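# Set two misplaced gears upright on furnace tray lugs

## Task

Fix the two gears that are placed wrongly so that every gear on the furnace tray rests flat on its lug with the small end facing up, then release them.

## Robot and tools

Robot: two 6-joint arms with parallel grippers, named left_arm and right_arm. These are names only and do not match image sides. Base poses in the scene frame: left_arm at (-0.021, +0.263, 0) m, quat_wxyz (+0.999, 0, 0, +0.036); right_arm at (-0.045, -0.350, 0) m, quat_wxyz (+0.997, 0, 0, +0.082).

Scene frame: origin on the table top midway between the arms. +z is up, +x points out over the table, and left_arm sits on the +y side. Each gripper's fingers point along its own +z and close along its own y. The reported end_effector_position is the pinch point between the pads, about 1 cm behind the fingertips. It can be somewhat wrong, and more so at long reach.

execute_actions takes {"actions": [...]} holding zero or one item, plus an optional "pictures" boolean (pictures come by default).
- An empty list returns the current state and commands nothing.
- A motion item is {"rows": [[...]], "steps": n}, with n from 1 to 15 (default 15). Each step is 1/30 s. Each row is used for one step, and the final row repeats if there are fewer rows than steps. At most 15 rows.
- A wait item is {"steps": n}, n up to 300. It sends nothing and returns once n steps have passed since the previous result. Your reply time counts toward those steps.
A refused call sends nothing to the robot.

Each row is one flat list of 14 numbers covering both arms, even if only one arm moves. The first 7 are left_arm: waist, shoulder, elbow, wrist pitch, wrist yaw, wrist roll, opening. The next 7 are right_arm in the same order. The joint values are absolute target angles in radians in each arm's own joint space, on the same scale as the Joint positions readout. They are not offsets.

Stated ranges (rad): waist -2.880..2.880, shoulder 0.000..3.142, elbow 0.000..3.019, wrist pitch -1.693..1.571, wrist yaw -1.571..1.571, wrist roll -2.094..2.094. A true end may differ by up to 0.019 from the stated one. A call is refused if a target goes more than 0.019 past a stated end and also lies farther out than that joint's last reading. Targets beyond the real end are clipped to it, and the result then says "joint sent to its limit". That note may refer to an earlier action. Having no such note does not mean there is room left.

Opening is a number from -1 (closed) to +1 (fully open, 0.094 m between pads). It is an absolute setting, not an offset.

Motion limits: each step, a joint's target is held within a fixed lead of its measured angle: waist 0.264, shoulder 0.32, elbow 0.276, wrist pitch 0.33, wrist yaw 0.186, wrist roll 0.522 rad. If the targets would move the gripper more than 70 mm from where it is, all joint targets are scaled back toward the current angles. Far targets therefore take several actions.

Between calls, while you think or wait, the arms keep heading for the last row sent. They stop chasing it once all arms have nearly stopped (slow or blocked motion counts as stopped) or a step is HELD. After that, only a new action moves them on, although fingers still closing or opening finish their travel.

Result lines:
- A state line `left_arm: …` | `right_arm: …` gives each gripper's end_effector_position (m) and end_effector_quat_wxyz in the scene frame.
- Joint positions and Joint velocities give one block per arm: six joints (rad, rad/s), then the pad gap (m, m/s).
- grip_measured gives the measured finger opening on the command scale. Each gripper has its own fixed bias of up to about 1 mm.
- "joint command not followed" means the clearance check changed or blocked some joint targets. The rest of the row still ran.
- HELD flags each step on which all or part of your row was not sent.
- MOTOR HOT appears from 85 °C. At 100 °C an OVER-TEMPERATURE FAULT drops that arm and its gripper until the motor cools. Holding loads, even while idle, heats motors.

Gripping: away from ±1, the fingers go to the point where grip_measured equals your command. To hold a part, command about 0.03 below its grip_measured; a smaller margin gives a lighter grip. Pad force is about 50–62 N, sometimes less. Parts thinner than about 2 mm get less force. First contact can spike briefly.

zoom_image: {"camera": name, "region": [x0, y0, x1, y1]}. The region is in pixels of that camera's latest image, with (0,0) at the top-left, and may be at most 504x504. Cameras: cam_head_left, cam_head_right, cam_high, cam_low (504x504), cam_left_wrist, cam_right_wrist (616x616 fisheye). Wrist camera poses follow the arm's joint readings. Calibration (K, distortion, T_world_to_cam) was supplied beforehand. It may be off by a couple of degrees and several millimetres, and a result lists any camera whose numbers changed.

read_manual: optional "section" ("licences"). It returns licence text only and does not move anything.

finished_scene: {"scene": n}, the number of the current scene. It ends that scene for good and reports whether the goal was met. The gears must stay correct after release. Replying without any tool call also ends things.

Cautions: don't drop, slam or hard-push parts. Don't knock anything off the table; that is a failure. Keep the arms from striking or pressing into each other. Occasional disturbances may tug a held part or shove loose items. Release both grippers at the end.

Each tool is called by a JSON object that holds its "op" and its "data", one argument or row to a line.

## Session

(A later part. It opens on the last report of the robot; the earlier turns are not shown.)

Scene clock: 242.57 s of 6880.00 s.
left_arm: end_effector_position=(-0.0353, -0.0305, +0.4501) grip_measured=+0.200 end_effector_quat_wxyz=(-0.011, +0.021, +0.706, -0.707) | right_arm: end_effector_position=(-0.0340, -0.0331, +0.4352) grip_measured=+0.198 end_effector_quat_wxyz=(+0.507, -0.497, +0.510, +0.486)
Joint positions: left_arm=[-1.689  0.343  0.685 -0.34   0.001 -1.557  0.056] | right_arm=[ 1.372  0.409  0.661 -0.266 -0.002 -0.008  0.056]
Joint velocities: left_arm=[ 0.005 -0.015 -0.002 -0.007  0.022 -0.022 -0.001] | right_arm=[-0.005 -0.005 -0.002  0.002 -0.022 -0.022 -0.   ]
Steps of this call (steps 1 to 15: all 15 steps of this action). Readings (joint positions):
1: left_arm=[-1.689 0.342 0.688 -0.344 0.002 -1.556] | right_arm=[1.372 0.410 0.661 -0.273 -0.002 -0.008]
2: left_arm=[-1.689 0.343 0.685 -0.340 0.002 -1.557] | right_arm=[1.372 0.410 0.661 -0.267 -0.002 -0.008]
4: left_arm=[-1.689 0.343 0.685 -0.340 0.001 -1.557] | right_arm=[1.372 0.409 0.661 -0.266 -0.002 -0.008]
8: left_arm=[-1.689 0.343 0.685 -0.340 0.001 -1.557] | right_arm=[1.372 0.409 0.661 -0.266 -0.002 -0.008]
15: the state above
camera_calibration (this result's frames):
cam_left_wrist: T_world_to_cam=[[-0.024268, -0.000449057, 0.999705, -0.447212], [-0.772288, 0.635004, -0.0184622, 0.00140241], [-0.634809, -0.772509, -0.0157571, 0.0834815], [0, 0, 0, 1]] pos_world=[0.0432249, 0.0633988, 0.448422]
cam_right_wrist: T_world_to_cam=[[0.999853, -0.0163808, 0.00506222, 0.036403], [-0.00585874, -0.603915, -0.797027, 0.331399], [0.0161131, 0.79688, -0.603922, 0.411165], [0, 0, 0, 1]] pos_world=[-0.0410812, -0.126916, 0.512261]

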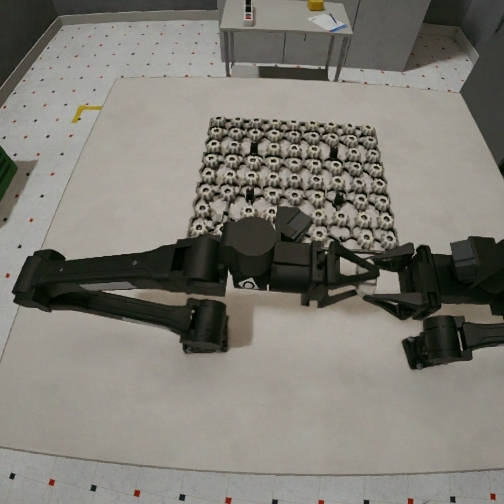

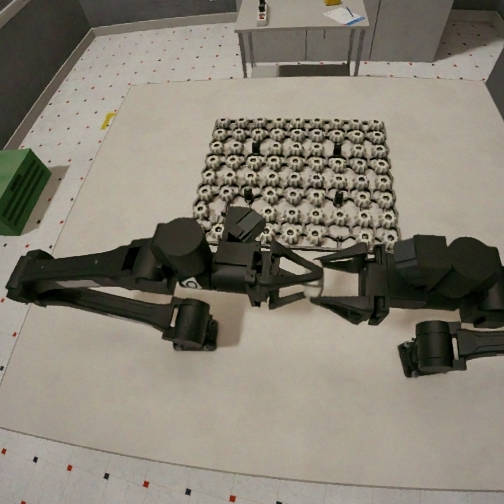

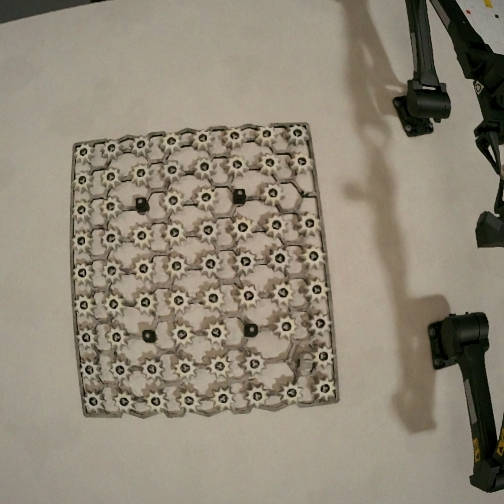

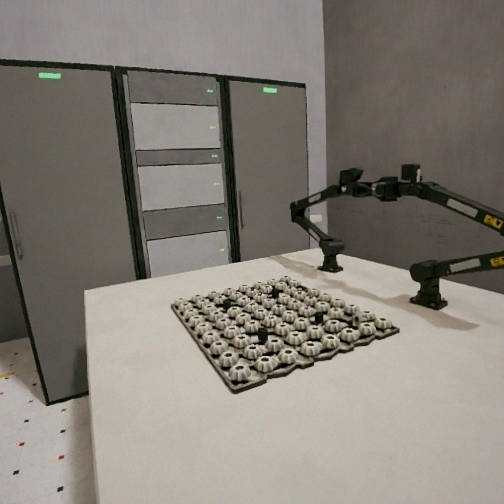

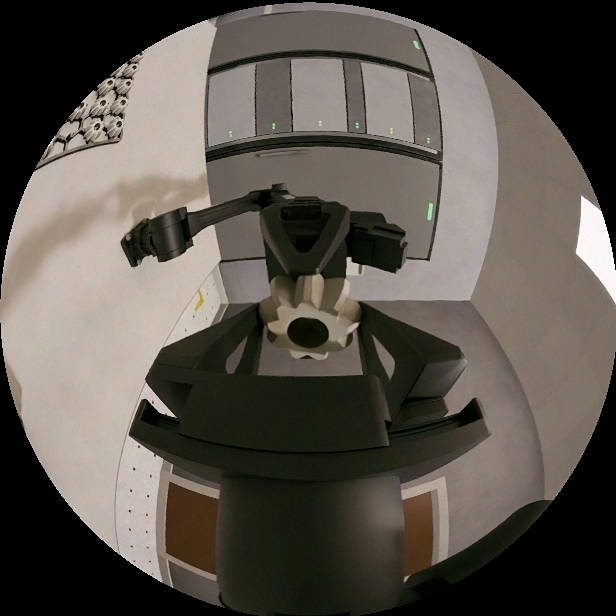

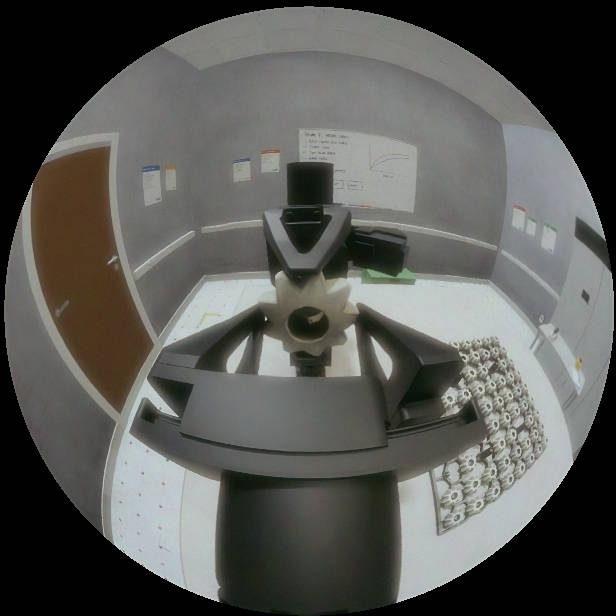

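{"op": "execute_actions", "data": {
  "actions": [
    {"rows":[[-1.682,0.35,0.687,-0.325,0,-1.57,0.15,1.368,0.405,0.69,-0.235,0,0,0.6]],"steps":10}
  ],
  "pictures": false
}}

{"op": "execute_actions", "data": {
  "actions": [
    {"rows":[[-1.682,0.35,0.687,-0.325,0,-1.57,0.15,1.368,0.15,0.69,-0.5,0,0,0.6]]}
  ],
  "pictures": false
}}

{"op": "execute_actions", "data": {
  "actions": [
    {"rows":[[-1.682,0.35,0.687,-0.325,0,-1.57,0.15,2.6,0.15,0.69,-0.5,0,0,0.6]]}
  ],
  "pictures": false
}}

{"op": "execute_actions", "data": {
  "actions": [
    {"rows":[[-0.985,1.0,1.36,-1.154,0,-1.57,0.15,2.6,0.15,0.69,-0.5,0,0,0.6]]}
  ],
  "pictures": false
}}

{"op": "execute_actions", "data": {
  "actions": [
    {"steps":30}
  ],
  "pictures": false
}}

{"op": "execute_actions", "data": {
  "actions": [
    {"rows":[[-0.985,1.75,1.36,-1.154,0,-1.57,0.15,2.6,0.15,0.69,-0.5,0,0,0.6]]}
  ],
  "pictures": false
}}

{"op": "execute_actions", "data": {
  "actions": [
    {"steps":45}
  ]
}}

Scene clock: 268.17 s of 6880.00 s.
left_arm: end_effector_position=(-0.0354, -0.0338, +0.4444) grip_measured=+0.200 end_effector_quat_wxyz=(-0.011, +0.021, +0.711, -0.703) | right_arm: end_effector_position=(-0.0340, -0.0332, +0.4373) grip_measured=+0.598 end_effector_quat_wxyz=(+0.509, -0.495, +0.508, +0.488)
Joint positions: left_arm=[-1.689  0.351  0.679 -0.34   0.001 -1.557  0.056] | right_arm=[ 1.372  0.409  0.661 -0.258 -0.002 -0.008  0.075]
Joint velocities: left_arm=[-0.005  0.005 -0.007 -0.007 -0.007 -0.037 -0.   ] | right_arm=[ 0.005 -0.005  0.012 -0.017 -0.007  0.007 -0.   ]
Steps of this call (steps 1 to 15: the robot went on to your last target; steps 16 to 90: nothing new was sent; then 22.27 s passed at rest; steps 91 to 100: all 10 steps of this action). Readings (joint positions):
91: left_arm=[-1.689 0.343 0.685 -0.340 0.001 -1.557] | right_arm=[1.372 0.409 0.661 -0.266 -0.002 -0.008]
92: left_arm=[-1.689 0.344 0.684 -0.340 0.001 -1.557] | right_arm=[1.372 0.409 0.661 -0.263 -0.002 -0.008]
94: left_arm=[-1.689 0.346 0.682 -0.340 0.001 -1.557] | right_arm=[1.372 0.409 0.661 -0.259 -0.002 -0.008]
98: left_arm=[-1.689 0.351 0.679 -0.340 0.001 -1.557] | right_arm=[1.372 0.409 0.661 -0.258 -0.002 -0.008]
100: the state above

Scene clock: 268.67 s of 6880.00 s.
left_arm: end_effector_position=(-0.0354, -0.0338, +0.4444) grip_measured=+0.200 end_effector_quat_wxyz=(-0.011, +0.021, +0.711, -0.703) | right_arm: end_effector_position=(-0.0370, -0.1181, +0.4501) grip_measured=+0.598 end_effector_quat_wxyz=(+0.520, -0.485, +0.497, +0.498)
Joint positions: left_arm=[-1.689  0.351  0.679 -0.34   0.001 -1.557  0.056] | right_arm=[ 1.372  0.137  0.662 -0.489 -0.002 -0.008  0.075]
Joint velocities: left_arm=[ 0.005 -0.005 -0.012 -0.002 -0.022 -0.022  0.001] | right_arm=[ 0.015  0.23  -0.007 -0.042  0.007 -0.051 -0.   ]
Steps of this call (steps 1 to 15: all 15 steps of this action). Readings (joint positions):
1: left_arm=[-1.689 0.351 0.679 -0.340 0.001 -1.557] | right_arm=[1.372 0.396 0.662 -0.289 -0.002 -0.008]
2: left_arm=[-1.689 0.351 0.679 -0.340 0.001 -1.557] | right_arm=[1.372 0.366 0.660 -0.348 -0.002 -0.008]
4: left_arm=[-1.689 0.351 0.679 -0.340 0.001 -1.557] | right_arm=[1.372 0.271 0.655 -0.440 -0.002 -0.008]
8: left_arm=[-1.689 0.351 0.679 -0.340 0.001 -1.557] | right_arm=[1.372 0.113 0.658 -0.479 -0.002 -0.008]
15: the state above

Scene clock: 269.17 s of 6880.00 s.
left_arm: end_effector_position=(-0.0354, -0.0338, +0.4444) grip_measured=+0.200 end_effector_quat_wxyz=(-0.011, +0.021, +0.711, -0.703) | right_arm: end_effector_position=(-0.2671, -0.2673, +0.4464) grip_measured=+0.599 end_effector_quat_wxyz=(-0.129, +0.689, -0.121, -0.702)
Joint positions: left_arm=[-1.689  0.351  0.679 -0.34   0.001 -1.557  0.056] | right_arm=[ 2.621  0.151  0.662 -0.491 -0.003 -0.008  0.075]
Joint velocities: left_arm=[-0.005 -0.015  0.007 -0.002 -0.022 -0.007  0.   ] | right_arm=[ 0.786  0.015 -0.002 -0.012  0.022 -0.066 -0.001]
Steps of this call (steps 1 to 15: all 15 steps of this action). Readings (joint positions):
1: left_arm=[-1.689 0.351 0.679 -0.340 0.001 -1.557] | right_arm=[1.394 0.144 0.662 -0.489 0.004 -0.008]
2: left_arm=[-1.689 0.351 0.679 -0.340 0.001 -1.557] | right_arm=[1.459 0.149 0.662 -0.490 0.005 -0.008]
4: left_arm=[-1.689 0.351 0.679 -0.340 0.001 -1.557] | right_arm=[1.638 0.151 0.662 -0.491 0.004 -0.008]
8: left_arm=[-1.689 0.351 0.679 -0.340 0.001 -1.557] | right_arm=[2.029 0.151 0.662 -0.491 0.001 -0.008]
15: the state above

Scene clock: 269.67 s of 6880.00 s.
left_arm: end_effector_position=(+0.2294, -0.0619, +0.3216) grip_measured=+0.200 end_effector_quat_wxyz=(+0.092, -0.304, +0.913, -0.256) | right_arm: end_effector_position=(-0.2657, -0.2635, +0.4464) grip_measured=+0.599 end_effector_quat_wxyz=(-0.135, +0.688, -0.127, -0.701)
Joint positions: left_arm=[-0.988  1.076  1.168 -1.113 -0.005 -1.557  0.056] | right_arm=[ 2.604  0.151  0.662 -0.491 -0.002 -0.008  0.075]
Joint velocities: left_arm=[ 0.327  0.063  0.1   -0.286 -0.037 -0.007 -0.   ] | right_arm=[ 0.005 -0.005 -0.002 -0.007  0.022  0.022 -0.   ]
Steps of this call (steps 1 to 15: all 15 steps of this action). Readings (joint positions):
1: left_arm=[-1.674 0.366 0.695 -0.386 0.009 -1.557] | right_arm=[2.635 0.151 0.662 -0.491 -0.003 -0.008]
2: left_arm=[-1.632 0.401 0.735 -0.474 0.014 -1.557] | right_arm=[2.634 0.151 0.662 -0.491 -0.003 -0.008]
4: left_arm=[-1.513 0.520 0.829 -0.636 0.012 -1.557] | right_arm=[2.619 0.151 0.662 -0.491 -0.003 -0.008]
8: left_arm=[-1.259 0.817 1.022 -0.931 0.007 -1.557] | right_arm=[2.604 0.151 0.662 -0.491 -0.002 -0.008]
15: the state above

Scene clock: 270.67 s of 6880.00 s.
left_arm: end_effector_position=(+0.2281, -0.0539, +0.3966) grip_measured=+0.200 end_effector_quat_wxyz=(+0.112, -0.303, +0.893, -0.313) | right_arm: end_effector_position=(-0.2657, -0.2635, +0.4464) grip_measured=+0.599 end_effector_quat_wxyz=(-0.135, +0.688, -0.127, -0.701)
Joint positions: left_arm=[-0.977  1.017  1.281 -1.156 -0.003 -1.557  0.056] | right_arm=[ 2.604  0.151  0.662 -0.491 -0.002 -0.008  0.075]
Joint velocities: left_arm=[-0.015 -0.015 -0.012 -0.012 -0.037  0.037  0.   ] | right_arm=[-0.015 -0.005 -0.002  0.002  0.066 -0.022 -0.   ]
Steps of this call (steps 1 to 30: the robot went on to your last target). Readings (joint positions):
1: left_arm=[-0.980 1.076 1.171 -1.122 -0.005 -1.557] | right_arm=[2.604 0.151 0.662 -0.491 -0.002 -0.008]
2: left_arm=[-0.977 1.074 1.175 -1.131 -0.005 -1.557] | right_arm=[2.604 0.151 0.662 -0.491 -0.002 -0.008]
4: left_arm=[-0.977 1.069 1.186 -1.142 -0.004 -1.557] | right_arm=[2.604 0.151 0.662 -0.491 -0.002 -0.008]
8: left_arm=[-0.977 1.054 1.215 -1.152 -0.003 -1.557] | right_arm=[2.604 0.151 0.662 -0.491 -0.002 -0.008]
30: the state above

Scene clock: 271.17 s of 6880.00 s.
left_arm: end_effector_position=(+0.2830, -0.1236, +0.1022) grip_measured=+0.200 end_effector_quat_wxyz=(+0.003, -0.321, +0.947, -0.005) | right_arm: end_effector_position=(-0.2657, -0.2635, +0.4464) grip_measured=+0.599 end_effector_quat_wxyz=(-0.135, +0.688, -0.127, -0.701)
Joint positions: left_arm=[-0.977  1.699  1.298 -1.157 -0.002 -1.557  0.056] | right_arm=[ 2.604  0.151  0.662 -0.491 -0.002 -0.008  0.075]
Joint velocities: left_arm=[ 0.005  1.675 -0.002  0.115 -0.007 -0.022  0.   ] | right_arm=[ 0.005  0.005 -0.017  0.002 -0.037 -0.022  0.001]
Steps of this call (steps 1 to 15: all 15 steps of this action). Readings (joint positions):
1: left_arm=[-0.977 1.027 1.281 -1.158 -0.003 -1.557] | right_arm=[2.604 0.151 0.662 -0.491 -0.002 -0.008]
2: left_arm=[-0.977 1.044 1.288 -1.161 -0.003 -1.557] | right_arm=[2.604 0.151 0.662 -0.491 -0.002 -0.008]
4: left_arm=[-0.977 1.106 1.295 -1.161 -0.003 -1.557] | right_arm=[2.604 0.151 0.662 -0.491 -0.002 -0.008]
8: left_arm=[-0.977 1.293 1.296 -1.161 -0.003 -1.557] | right_arm=[2.604 0.151 0.662 -0.491 -0.002 -0.008]
15: the state above

Scene clock: 272.67 s of 6880.00 s.
left_arm: end_effector_position=(+0.2903, -0.1341, +0.0842) grip_measured=+0.189 end_effector_quat_wxyz=(-0.001, -0.321, +0.947, +0.005) | right_arm: end_effector_position=(-0.2657, -0.2635, +0.4464) grip_measured=+0.599 end_effector_quat_wxyz=(-0.135, +0.688, -0.127, -0.701)
Joint positions: left_arm=[-0.978  1.762  1.332 -1.151 -0.002 -1.559  0.056] | right_arm=[ 2.604  0.151  0.662 -0.491 -0.002 -0.008  0.075]
Joint velocities: left_arm=[-0.005 -0.015 -0.002  0.002  0.007  0.007 -0.001] | right_arm=[ 0.005  0.005 -0.017  0.007  0.022 -0.051 -0.001]
Steps of this call (steps 1 to 30: the robot went on to your last target; steps 31 to 45: nothing new was sent). Readings (joint positions):
1: left_arm=[-0.977 1.751 1.298 -1.155 -0.002 -1.557] | right_arm=[2.604 0.151 0.662 -0.491 -0.002 -0.008]
2: left_arm=[-0.977 1.795 1.298 -1.155 -0.002 -1.557] | right_arm=[2.604 0.151 0.662 -0.491 -0.002 -0.008]
4: left_arm=[-0.978 1.801 1.327 -1.160 -0.002 -1.559] | right_arm=[2.604 0.151 0.662 -0.491 -0.002 -0.008]
8: left_arm=[-0.978 1.766 1.332 -1.151 -0.002 -1.559] | right_arm=[2.604 0.151 0.662 -0.491 -0.002 -0.008]
45: the state above
All arms were judged still, so your last target was given up. Only a new action makes them travel on or press farther. Fingers that are still opening or closing keep moving.
camera_calibration (this result's frames):
cam_left_wrist: T_world_to_cam=[[0.599774, -0.800055, -0.0135465, -0.276679], [-0.636667, -0.487405, 0.597572, 0.0700869], [-0.484693, -0.349783, -0.801701, 0.283689], [0, 0, 0, 1]] pos_world=[0.348069, -0.0879682, 0.181803]
cam_right_wrist: T_world_to_cam=[[0.348121, 0.937435, 0.00532958, 0.34234], [0.541687, -0.196512, -0.817287, 0.461721], [-0.765106, 0.287401, -0.576206, 0.251166], [0, 0, 0, 1]] pos_world=[-0.177116, -0.302373, 0.520257]

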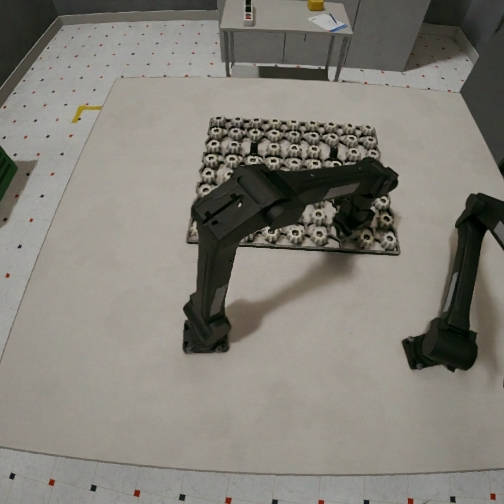

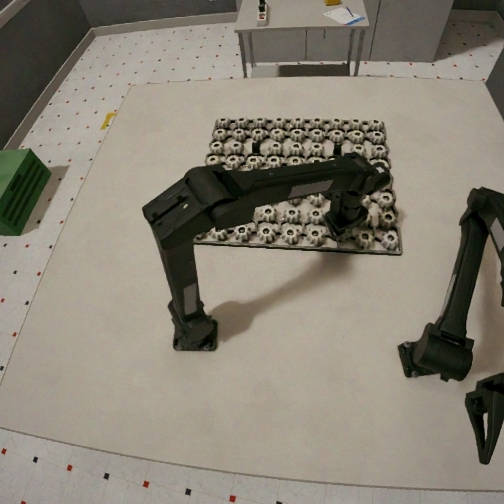

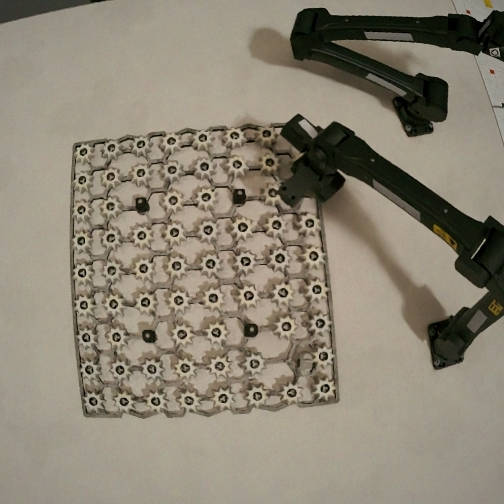

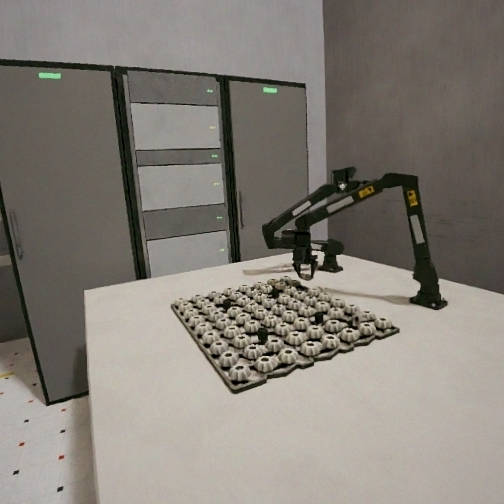

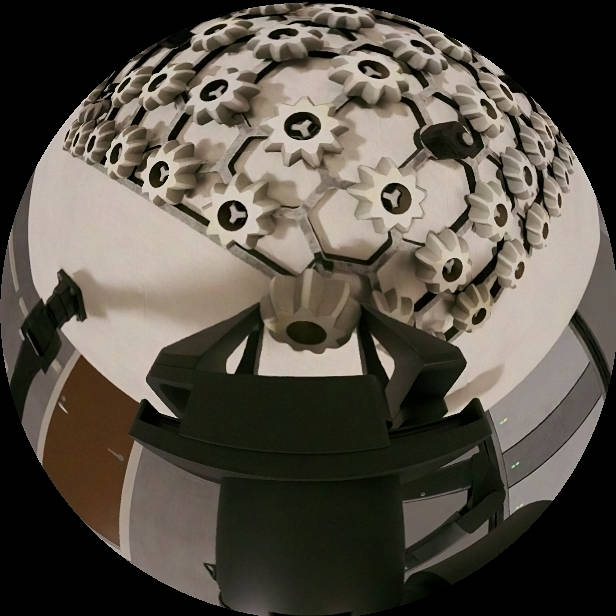

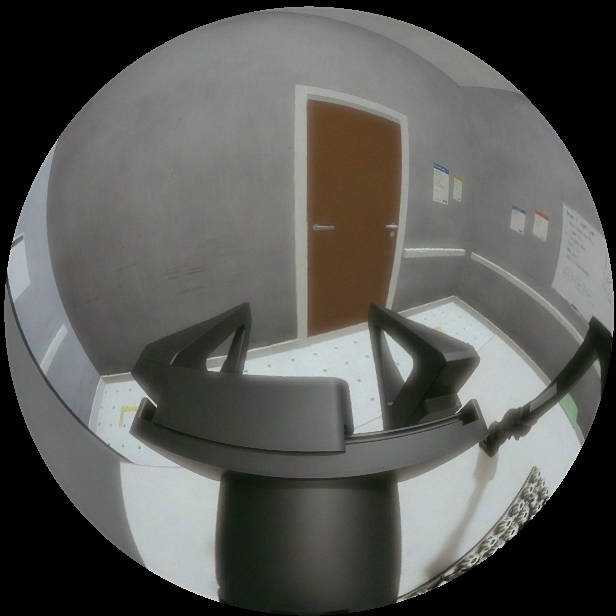

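{"op": "execute_actions", "data": {
  "actions": [
    {"rows":[[-0.96,1.77,1.33,-1.13,0,-1.57,0.15,2.6,0.15,0.69,-0.5,0,0,0.6],[-0.96,1.77,1.33,-1.13,0,-1.57,0.15,2.6,0.15,0.69,-0.5,0,0,0.6],[-0.96,1.77,1.33,-1.13,0,-1.57,0.15,2.6,0.15,0.69,-0.5,0,0,0.6],[-0.96,1.78,1.325,-1.11,0,-1.57,0.15,2.6,0.15,0.69,-0.5,0,0,0.6],[-0.96,1.78,1.325,-1.11,0,-1.57,0.15,2.6,0.15,0.69,-0.5,0,0,0.6],[-0.96,1.78,1.325,-1.11,0,-1.57,0.15,2.6,0.15,0.69,-0.5,0,0,0.6],[-0.96,1.79,1.32,-1.09,0,-1.57,0.15,2.6,0.15,0.69,-0.5,0,0,0.6],[-0.96,1.79,1.32,-1.09,0,-1.57,0.15,2.6,0.15,0.69,-0.5,0,0,0.6],[-0.96,1.79,1.32,-1.09,0,-1.57,0.15,2.6,0.15,0.69,-0.5,0,0,0.6],[-0.96,1.802,1.315,-1.065,0,-1.57,0.15,2.6,0.15,0.69,-0.5,0,0,0.6]]}
  ],
  "pictures": false
}}

{"op": "execute_actions", "data": {
  "actions": [
    {"steps":20}
  ]
}}

Scene clock: 307.00 s of 6880.00 s.
left_arm: end_effector_position=(+0.3009, -0.1381, +0.0605) grip_measured=+0.189 end_effector_quat_wxyz=(+0.003, -0.326, +0.945, -0.005) | right_arm: end_effector_position=(-0.2657, -0.2635, +0.4464) grip_measured=+0.599 end_effector_quat_wxyz=(-0.135, +0.688, -0.127, -0.701)
Joint positions: left_arm=[-0.967  1.799  1.316 -1.076 -0.002 -1.559  0.056] | right_arm=[ 2.604  0.151  0.662 -0.491 -0.002 -0.008  0.075]
Joint velocities: left_arm=[-0.005  0.083 -0.037  0.007 -0.007 -0.081 -0.   ] | right_arm=[-0.015 -0.015 -0.002  0.007 -0.066 -0.022 -0.001]
Steps of this call (steps 1 to 90: nothing new was sent; then 30.83 s passed at rest; steps 91 to 105: all 15 steps of this action). Readings (joint positions):
91: left_arm=[-0.978 1.762 1.332 -1.150 -0.002 -1.559] | right_arm=[2.604 0.151 0.662 -0.491 -0.002 -0.008]
92: left_arm=[-0.977 1.762 1.332 -1.147 -0.002 -1.559] | right_arm=[2.604 0.151 0.662 -0.491 -0.002 -0.008]
94: left_arm=[-0.974 1.763 1.330 -1.138 -0.002 -1.559] | right_arm=[2.604 0.151 0.662 -0.491 -0.002 -0.008]
98: left_arm=[-0.968 1.770 1.326 -1.112 -0.002 -1.559] | right_arm=[2.604 0.151 0.662 -0.491 -0.002 -0.008]
105: the state above

Scene clock: 307.67 s of 6880.00 s.
left_arm: end_effector_position=(+0.2999, -0.1368, +0.0568) grip_measured=+0.189 end_effector_quat_wxyz=(+0.001, -0.326, +0.945, -0.002) | right_arm: end_effector_position=(-0.2657, -0.2635, +0.4464) grip_measured=+0.599 end_effector_quat_wxyz=(-0.135, +0.688, -0.127, -0.701)
Joint positions: left_arm=[-0.967  1.804  1.312 -1.074 -0.002 -1.559  0.056] | right_arm=[ 2.604  0.151  0.662 -0.491 -0.002 -0.008  0.075]
Joint velocities: left_arm=[-0.005 -0.005 -0.002  0.002  0.11   0.022 -0.   ] | right_arm=[-0.005 -0.015  0.002 -0.002  0.037 -0.037  0.001]
Steps of this call (steps 1 to 15: the robot went on to your last target; steps 16 to 20: nothing new was sent). Readings (joint positions):
1: left_arm=[-0.967 1.802 1.314 -1.075 -0.002 -1.559] | right_arm=[2.604 0.151 0.662 -0.491 -0.002 -0.008]
2: left_arm=[-0.967 1.803 1.313 -1.075 -0.002 -1.559] | right_arm=[2.604 0.151 0.662 -0.491 -0.002 -0.008]
4: left_arm=[-0.967 1.804 1.312 -1.075 -0.002 -1.559] | right_arm=[2.604 0.151 0.662 -0.491 -0.002 -0.008]
8: left_arm=[-0.967 1.804 1.312 -1.074 -0.002 -1.559] | right_arm=[2.604 0.151 0.662 -0.491 -0.002 -0.008]
20: the state above
All arms were judged still, so your last target was given up. Only a new action makes them travel on or press farther. Fingers that are still opening or closing keep moving.
camera_calibration (this result's frames):
cam_left_wrist: T_world_to_cam=[[0.608947, -0.79321, 0.00132693, -0.287564], [-0.636616, -0.487731, 0.59736, 0.0912096], [-0.473184, -0.364605, -0.801972, 0.259943], [0, 0, 0, 1]] pos_world=[0.356178, -0.0888363, 0.154363]
cam_right_wrist: T_world_to_cam=[[0.348121, 0.937435, 0.00532958, 0.34234], [0.541687, -0.196512, -0.817287, 0.461721], [-0.765106, 0.287401, -0.576206, 0.251166], [0, 0, 0, 1]] pos_world=[-0.177116, -0.302373, 0.520257]

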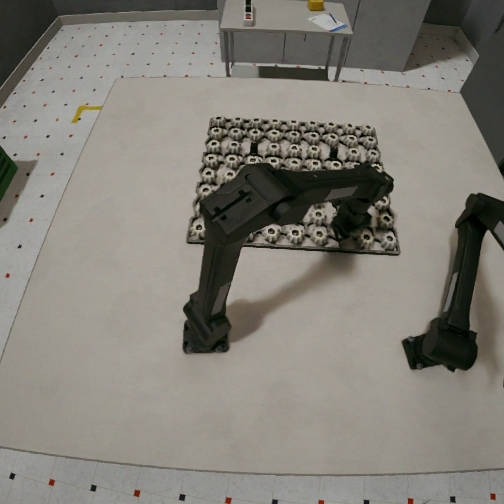

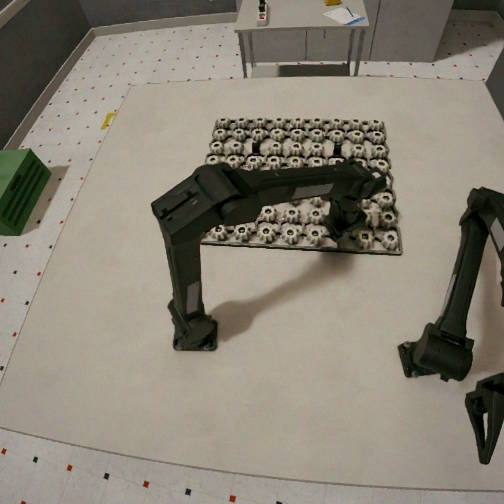

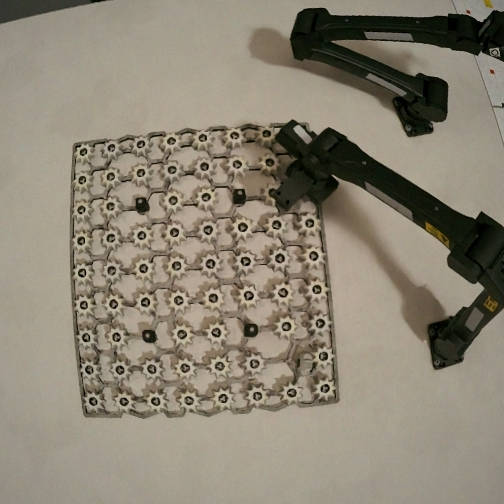

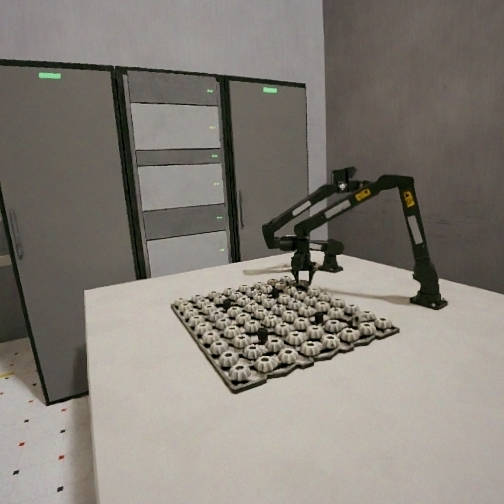

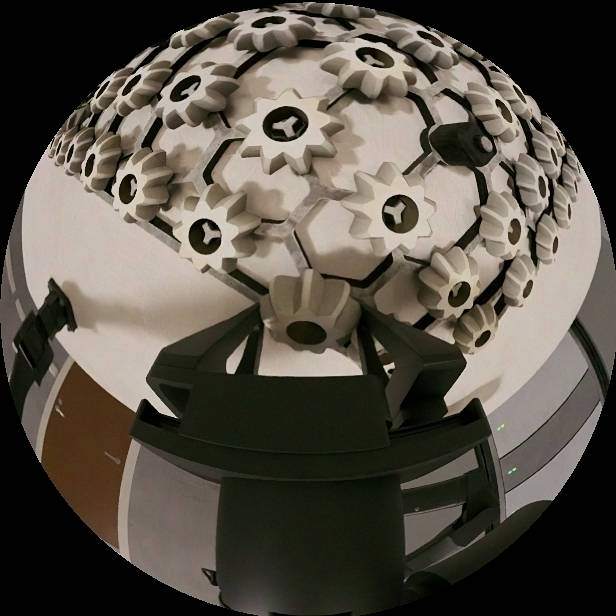

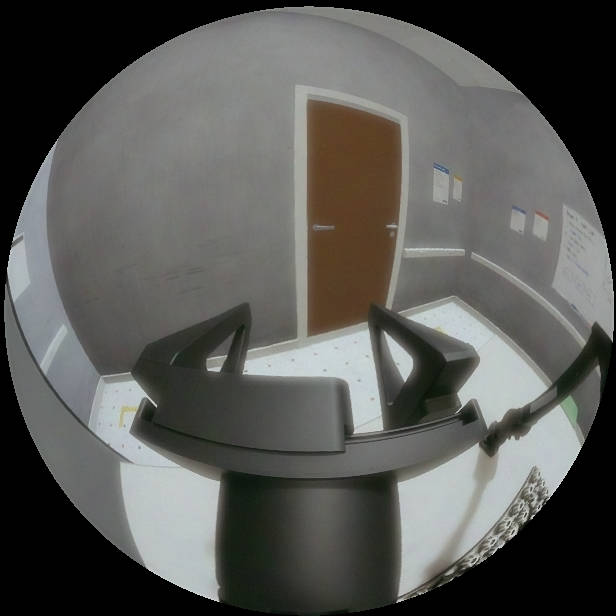

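{"op": "execute_actions", "data": {
  "actions": [
    {"rows":[[-0.96,1.815,1.303,-1.045,0,-1.57,0.15,2.6,0.15,0.69,-0.5,0,0,0.6],[-0.96,1.815,1.303,-1.045,0,-1.57,0.15,2.6,0.15,0.69,-0.5,0,0,0.6],[-0.96,1.815,1.303,-1.045,0,-1.57,0.15,2.6,0.15,0.69,-0.5,0,0,0.6],[-0.96,1.815,1.303,-1.045,0,-1.57,0.15,2.6,0.15,0.69,-0.5,0,0,0.6],[-0.96,1.815,1.303,-1.045,0,-1.57,0.15,2.6,0.15,0.69,-0.5,0,0,0.6],[-0.96,1.815,1.303,-1.045,0,-1.57,0.15,2.6,0.15,0.69,-0.5,0,0,0.6],[-0.96,1.83,1.292,-1.017,0,-1.57,0.15,2.6,0.15,0.69,-0.5,0,0,0.6]]}
  ],
  "pictures": false
}}

{"op": "execute_actions", "data": {
  "actions": [
    {"steps":20}
  ]
}}

Scene clock: 322.10 s of 6880.00 s.
left_arm: end_effector_position=(+0.2995, -0.1370, +0.0390) grip_measured=+0.189 end_effector_quat_wxyz=(+0.001, -0.326, +0.945, -0.003) | right_arm: end_effector_position=(-0.2657, -0.2635, +0.4464) grip_measured=+0.599 end_effector_quat_wxyz=(-0.135, +0.688, -0.127, -0.701)
Joint positions: left_arm=[-0.967  1.826  1.291 -1.03   0.001 -1.559  0.056] | right_arm=[ 2.604  0.151  0.662 -0.491 -0.002 -0.008  0.075]
Joint velocities: left_arm=[-0.005  0.005 -0.012  0.007  0.081 -0.007  0.001] | right_arm=[-0.005  0.005 -0.002  0.007  0.007 -0.066 -0.001]
Steps of this call (steps 1 to 90: nothing new was sent; then 10.93 s passed at rest; steps 91 to 105: all 15 steps of this action). Readings (joint positions):
91: left_arm=[-0.967 1.805 1.311 -1.071 -0.002 -1.559] | right_arm=[2.604 0.151 0.662 -0.491 -0.002 -0.008]
92: left_arm=[-0.967 1.805 1.309 -1.065 -0.002 -1.559] | right_arm=[2.604 0.151 0.662 -0.491 -0.002 -0.008]
94: left_arm=[-0.967 1.805 1.306 -1.060 -0.001 -1.559] | right_arm=[2.604 0.151 0.662 -0.491 -0.002 -0.008]
98: left_arm=[-0.967 1.809 1.299 -1.046 0.000 -1.559] | right_arm=[2.604 0.151 0.662 -0.491 -0.002 -0.008]
105: the state above

Scene clock: 322.77 s of 6880.00 s.
left_arm: end_effector_position=(+0.2995, -0.1370, +0.0390) grip_measured=+0.189 end_effector_quat_wxyz=(+0.001, -0.326, +0.945, -0.003) | right_arm: end_effector_position=(-0.2657, -0.2635, +0.4464) grip_measured=+0.599 end_effector_quat_wxyz=(-0.135, +0.688, -0.127, -0.701)
Joint positions: left_arm=[-0.967  1.826  1.291 -1.03   0.001 -1.559  0.056] | right_arm=[ 2.604  0.151  0.662 -0.491 -0.002 -0.008  0.075]
Joint velocities: left_arm=[ 0.005 -0.015 -0.007 -0.002 -0.037 -0.037  0.   ] | right_arm=[ 0.015 -0.015  0.002 -0.007  0.022  0.007  0.   ]
Steps of this call (steps 1 to 15: the robot went on to your last target; steps 16 to 20: nothing new was sent). Readings (joint positions):
1: left_arm=[-0.967 1.826 1.291 -1.030 0.001 -1.559] | right_arm=[2.604 0.151 0.662 -0.491 -0.002 -0.008]
2: left_arm=[-0.967 1.826 1.291 -1.030 0.001 -1.559] | right_arm=[2.604 0.151 0.662 -0.491 -0.002 -0.008]
4: left_arm=[-0.967 1.826 1.291 -1.030 0.001 -1.559] | right_arm=[2.604 0.151 0.662 -0.491 -0.002 -0.008]
8: left_arm=[-0.967 1.826 1.291 -1.030 0.001 -1.559] | right_arm=[2.604 0.151 0.662 -0.491 -0.002 -0.008]
20: the state above
All arms were judged still, so your last target was given up. Only a new action makes them travel on or press farther. Fingers that are still opening or closing keep moving.
camera_calibration (this result's frames):
cam_left_wrist: T_world_to_cam=[[0.608941, -0.793211, 0.00252213, -0.287547], [-0.635983, -0.486333, 0.599172, 0.101472], [-0.474043, -0.366464, -0.800617, 0.245362], [0, 0, 0, 1]] pos_world=[0.355946, -0.0888199, 0.136368]
cam_right_wrist: T_world_to_cam=[[0.348121, 0.937435, 0.00532958, 0.34234], [0.541687, -0.196512, -0.817287, 0.461721], [-0.765106, 0.287401, -0.576206, 0.251166], [0, 0, 0, 1]] pos_world=[-0.177116, -0.302373, 0.520257]

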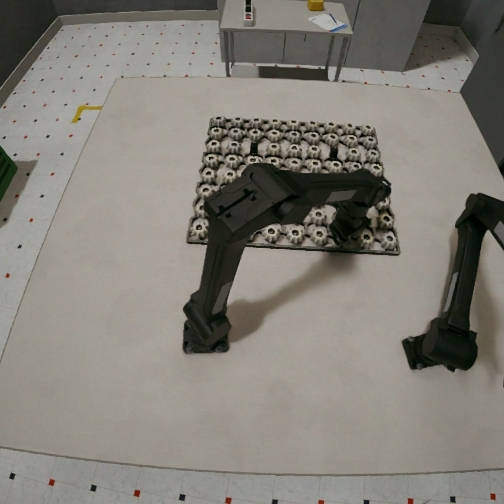

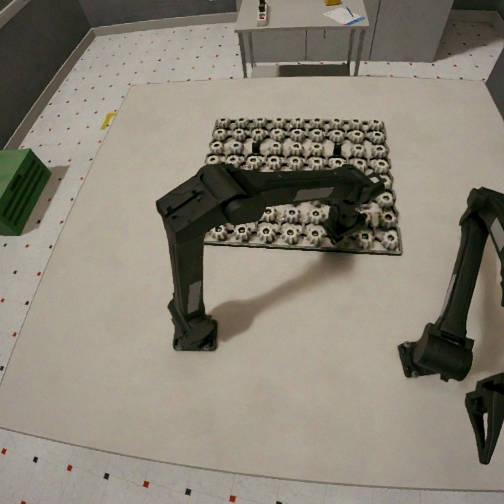

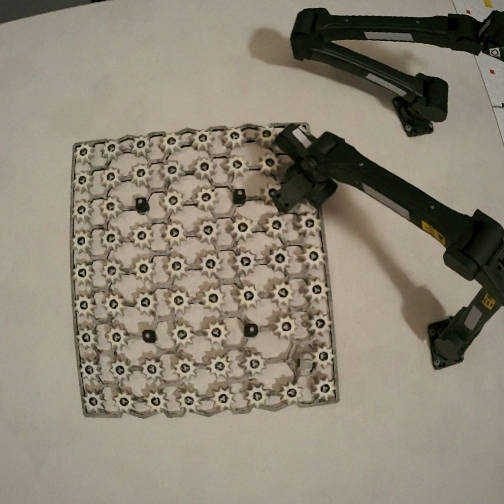

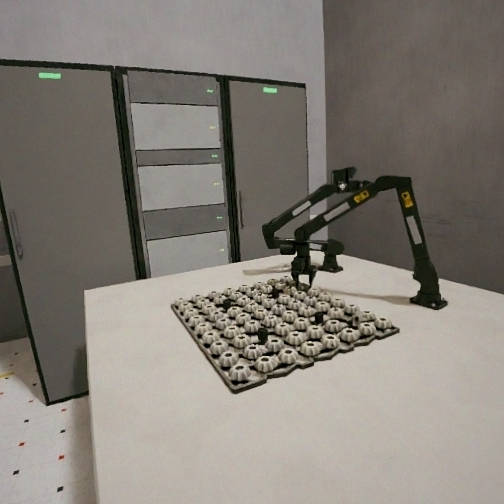

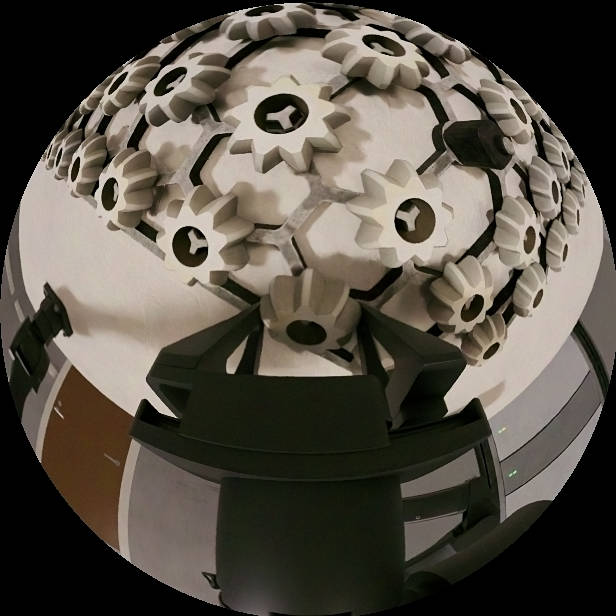

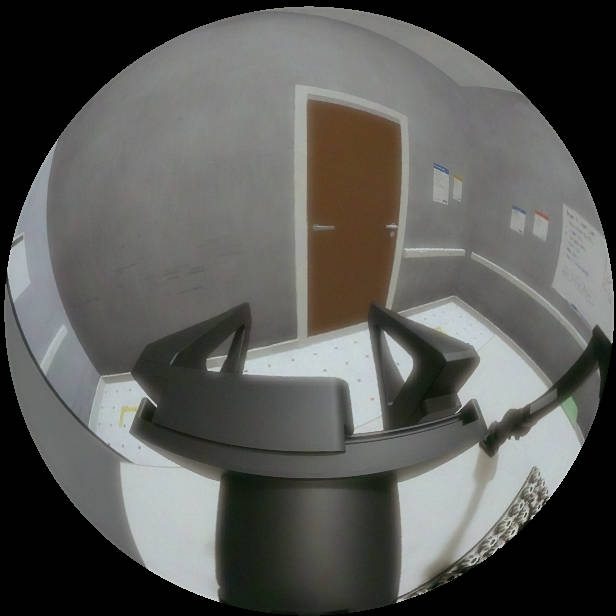

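Release and lift.

{"op": "execute_actions", "data": {
  "actions": [
    {"rows":[[-0.96,1.83,1.292,-1.017,0,-1.57,0.35,2.6,0.15,0.69,-0.5,0,0,0.6]]}
  ],
  "pictures": false
}}

{"op": "execute_actions", "data": {
  "actions": [
    {"rows":[[-0.96,1.75,1.37,-1.15,0,-1.57,0.35,2.6,0.15,0.69,-0.5,0,0,0.6]]}
  ],
  "pictures": false
}}

{"op": "execute_actions", "data": {
  "actions": [
    {"steps":20}
  ]
}}

{"op": "zoom_image", "data": {
  "camera": "cam_high",
  "region": [240, 310, 350, 410]
}}

{"op": "zoom_image", "data": {
  "camera": "cam_low",
  "region": [300, 290, 400, 350]
}}

{"op": "zoom_image", "data": {
  "camera": "cam_head_right",
  "region": [170, 170, 290, 260]
}}

Scene clock: 346.83 s of 6880.00 s.
left_arm: end_effector_position=(+0.3000, -0.1376, +0.0390) grip_measured=+0.348 end_effector_quat_wxyz=(+0.001, -0.326, +0.945, -0.004) | right_arm: end_effector_position=(-0.2657, -0.2635, +0.4464) grip_measured=+0.599 end_effector_quat_wxyz=(-0.135, +0.688, -0.127, -0.701)
Joint positions: left_arm=[-0.967  1.826  1.291 -1.027  0.001 -1.559  0.063] | right_arm=[ 2.604  0.151  0.662 -0.491 -0.002 -0.008  0.075]
Joint velocities: left_arm=[-0.015 -0.005 -0.002 -0.002  0.007  0.007 -0.   ] | right_arm=[-0.005  0.015 -0.022  0.017 -0.007  0.066 -0.   ]
Steps of this call (steps 1 to 90: nothing new was sent; then 20.57 s passed at rest; steps 91 to 105: all 15 steps of this action). Readings (joint positions):
91: left_arm=[-0.967 1.826 1.291 -1.030 0.001 -1.559] | right_arm=[2.604 0.151 0.662 -0.491 -0.002 -0.008]
92: left_arm=[-0.967 1.826 1.291 -1.029 0.001 -1.559] | right_arm=[2.604 0.151 0.662 -0.491 -0.002 -0.008]
94: left_arm=[-0.967 1.826 1.291 -1.027 0.001 -1.559] | right_arm=[2.604 0.151 0.662 -0.491 -0.002 -0.008]
98: left_arm=[-0.967 1.826 1.291 -1.027 0.001 -1.559] | right_arm=[2.604 0.151 0.662 -0.491 -0.002 -0.008]
105: the state above

Scene clock: 347.33 s of 6880.00 s.
left_arm: end_effector_position=(+0.2944, -0.1308, +0.0878) grip_measured=+0.348 end_effector_quat_wxyz=(+0.000, -0.326, +0.945, -0.002) | right_arm: end_effector_position=(-0.2657, -0.2635, +0.4464) grip_measured=+0.599 end_effector_quat_wxyz=(-0.135, +0.688, -0.127, -0.701)
Joint positions: left_arm=[-0.967  1.749  1.324 -1.142  0.001 -1.559  0.063] | right_arm=[ 2.604  0.151  0.662 -0.491 -0.002 -0.008  0.075]
Joint velocities: left_arm=[ 0.005 -0.015 -0.012 -0.002 -0.051  0.007 -0.   ] | right_arm=[-0.015  0.015  0.007  0.007 -0.037 -0.051 -0.001]
Steps of this call (steps 1 to 15: all 15 steps of this action). Readings (joint positions):
1: left_arm=[-0.967 1.824 1.295 -1.046 0.001 -1.559] | right_arm=[2.604 0.151 0.662 -0.491 -0.002 -0.008]
2: left_arm=[-0.967 1.822 1.301 -1.076 0.001 -1.559] | right_arm=[2.604 0.151 0.662 -0.491 -0.002 -0.008]
4: left_arm=[-0.967 1.805 1.311 -1.113 0.001 -1.559] | right_arm=[2.604 0.151 0.662 -0.491 -0.002 -0.008]
8: left_arm=[-0.967 1.762 1.317 -1.139 0.001 -1.559] | right_arm=[2.604 0.151 0.662 -0.491 -0.002 -0.008]
15: the state above

Scene clock: 348.00 s of 6880.00 s.
left_arm: end_effector_position=(+0.2944, -0.1308, +0.0878) grip_measured=+0.348 end_effector_quat_wxyz=(+0.000, -0.326, +0.945, -0.002) | right_arm: end_effector_position=(-0.2657, -0.2635, +0.4464) grip_measured=+0.599 end_effector_quat_wxyz=(-0.135, +0.688, -0.127, -0.701)
Joint positions: left_arm=[-0.967  1.749  1.324 -1.142  0.001 -1.559  0.063] | right_arm=[ 2.604  0.151  0.662 -0.491 -0.002 -0.008  0.075]
Joint velocities: left_arm=[-0.005 -0.005 -0.012 -0.007  0.007  0.022 -0.001] | right_arm=[-0.015 -0.005 -0.007 -0.022 -0.022 -0.022 -0.   ]
Steps of this call (steps 1 to 15: the robot went on to your last target; steps 16 to 20: nothing new was sent). Readings (joint positions):
1: left_arm=[-0.967 1.749 1.324 -1.142 0.001 -1.559] | right_arm=[2.604 0.151 0.662 -0.491 -0.002 -0.008]
2: left_arm=[-0.967 1.749 1.324 -1.142 0.001 -1.559] | right_arm=[2.604 0.151 0.662 -0.491 -0.002 -0.008]
4: left_arm=[-0.967 1.749 1.324 -1.142 0.001 -1.559] | right_arm=[2.604 0.151 0.662 -0.491 -0.002 -0.008]
8: left_arm=[-0.967 1.749 1.324 -1.142 0.001 -1.559] | right_arm=[2.604 0.151 0.662 -0.491 -0.002 -0.008]
20: the state above
All arms were judged still, so your last target was given up. Only a new action makes them travel on or press farther. Fingers that are still opening or closing keep moving.
camera_calibration (this result's frames):
cam_left_wrist: T_world_to_cam=[[0.608941, -0.793213, 0.00176789, -0.279567], [-0.635519, -0.486545, 0.599491, 0.071799], [-0.474664, -0.366179, -0.800379, 0.284545], [0, 0, 0, 1]] pos_world=[0.350933, -0.0826289, 0.185195]
cam_right_wrist: T_world_to_cam=[[0.348121, 0.937435, 0.00532958, 0.34234], [0.541687, -0.196512, -0.817287, 0.461721], [-0.765106, 0.287401, -0.576206, 0.251166], [0, 0, 0, 1]] pos_world=[-0.177116, -0.302373, 0.520257]

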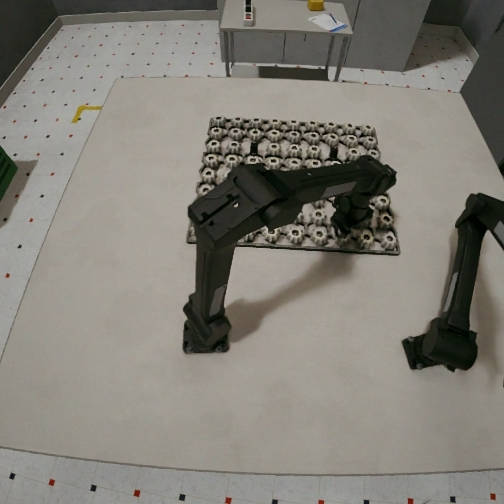

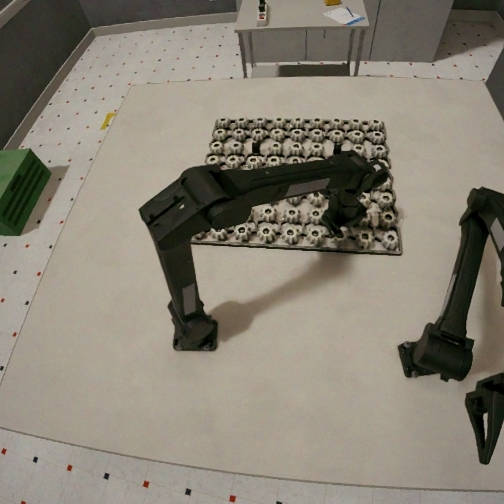

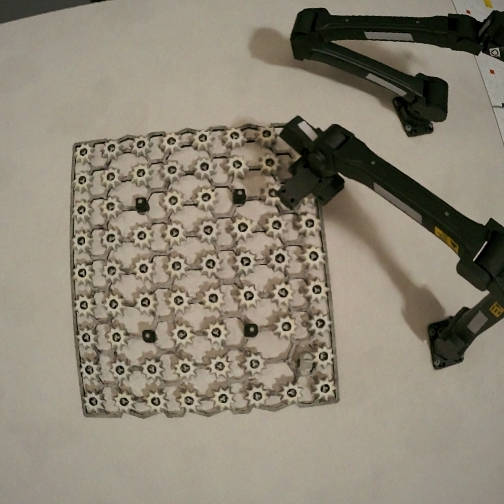

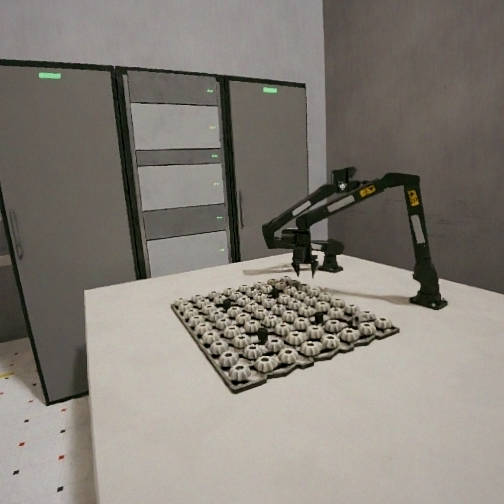

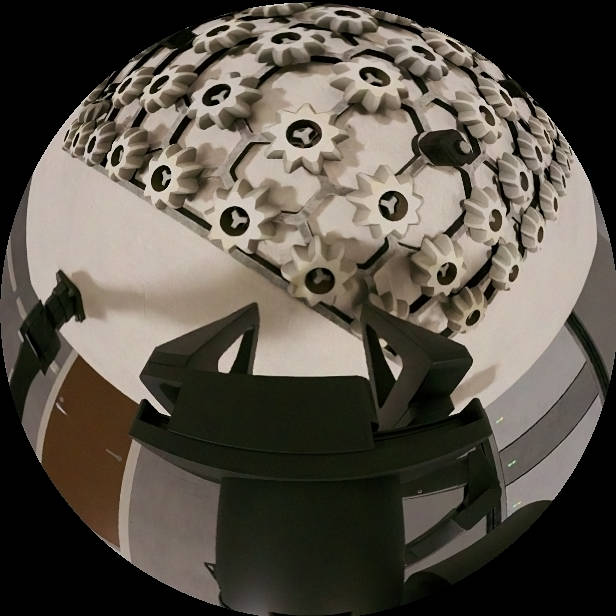

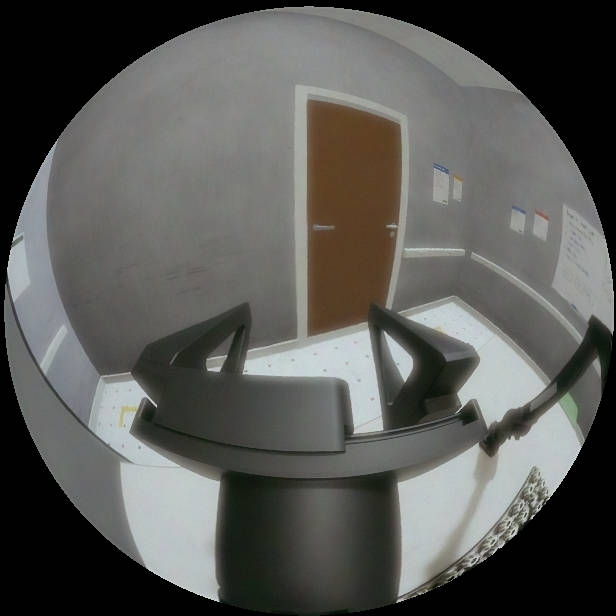

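Region (240, 310, 350, 410) of cam_high's 504x504 image, scaled by 4.582, with more detail than that image has; it fills the top 458 rows of this view, and the rest is white.

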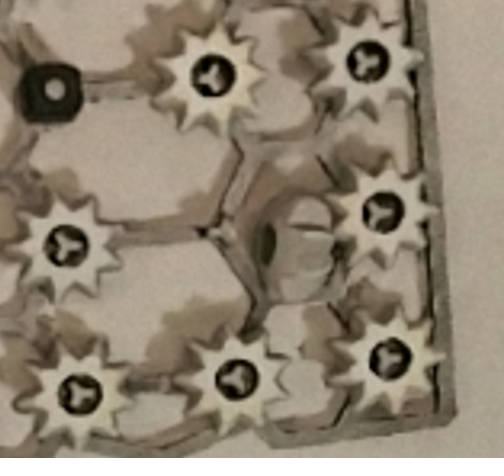

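Region (300, 290, 400, 350) of cam_low's 504x504 image, scaled by 5.040, with more detail than that image has; it fills the top 302 rows of this view, and the rest is white.

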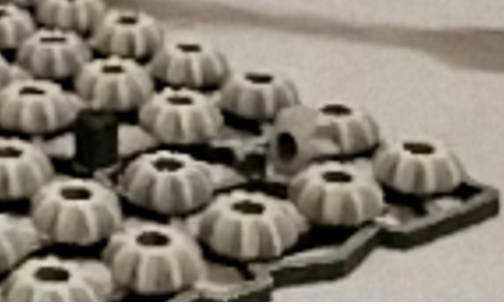

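Region (170, 170, 290, 260) of cam_head_right's 504x504 image, scaled by 4.200, with more detail than that image has; it fills the top 378 rows of this view, and the rest is white.

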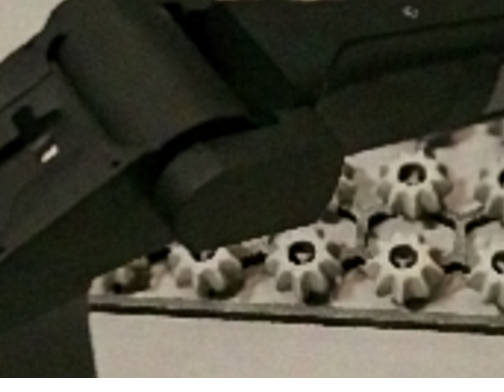

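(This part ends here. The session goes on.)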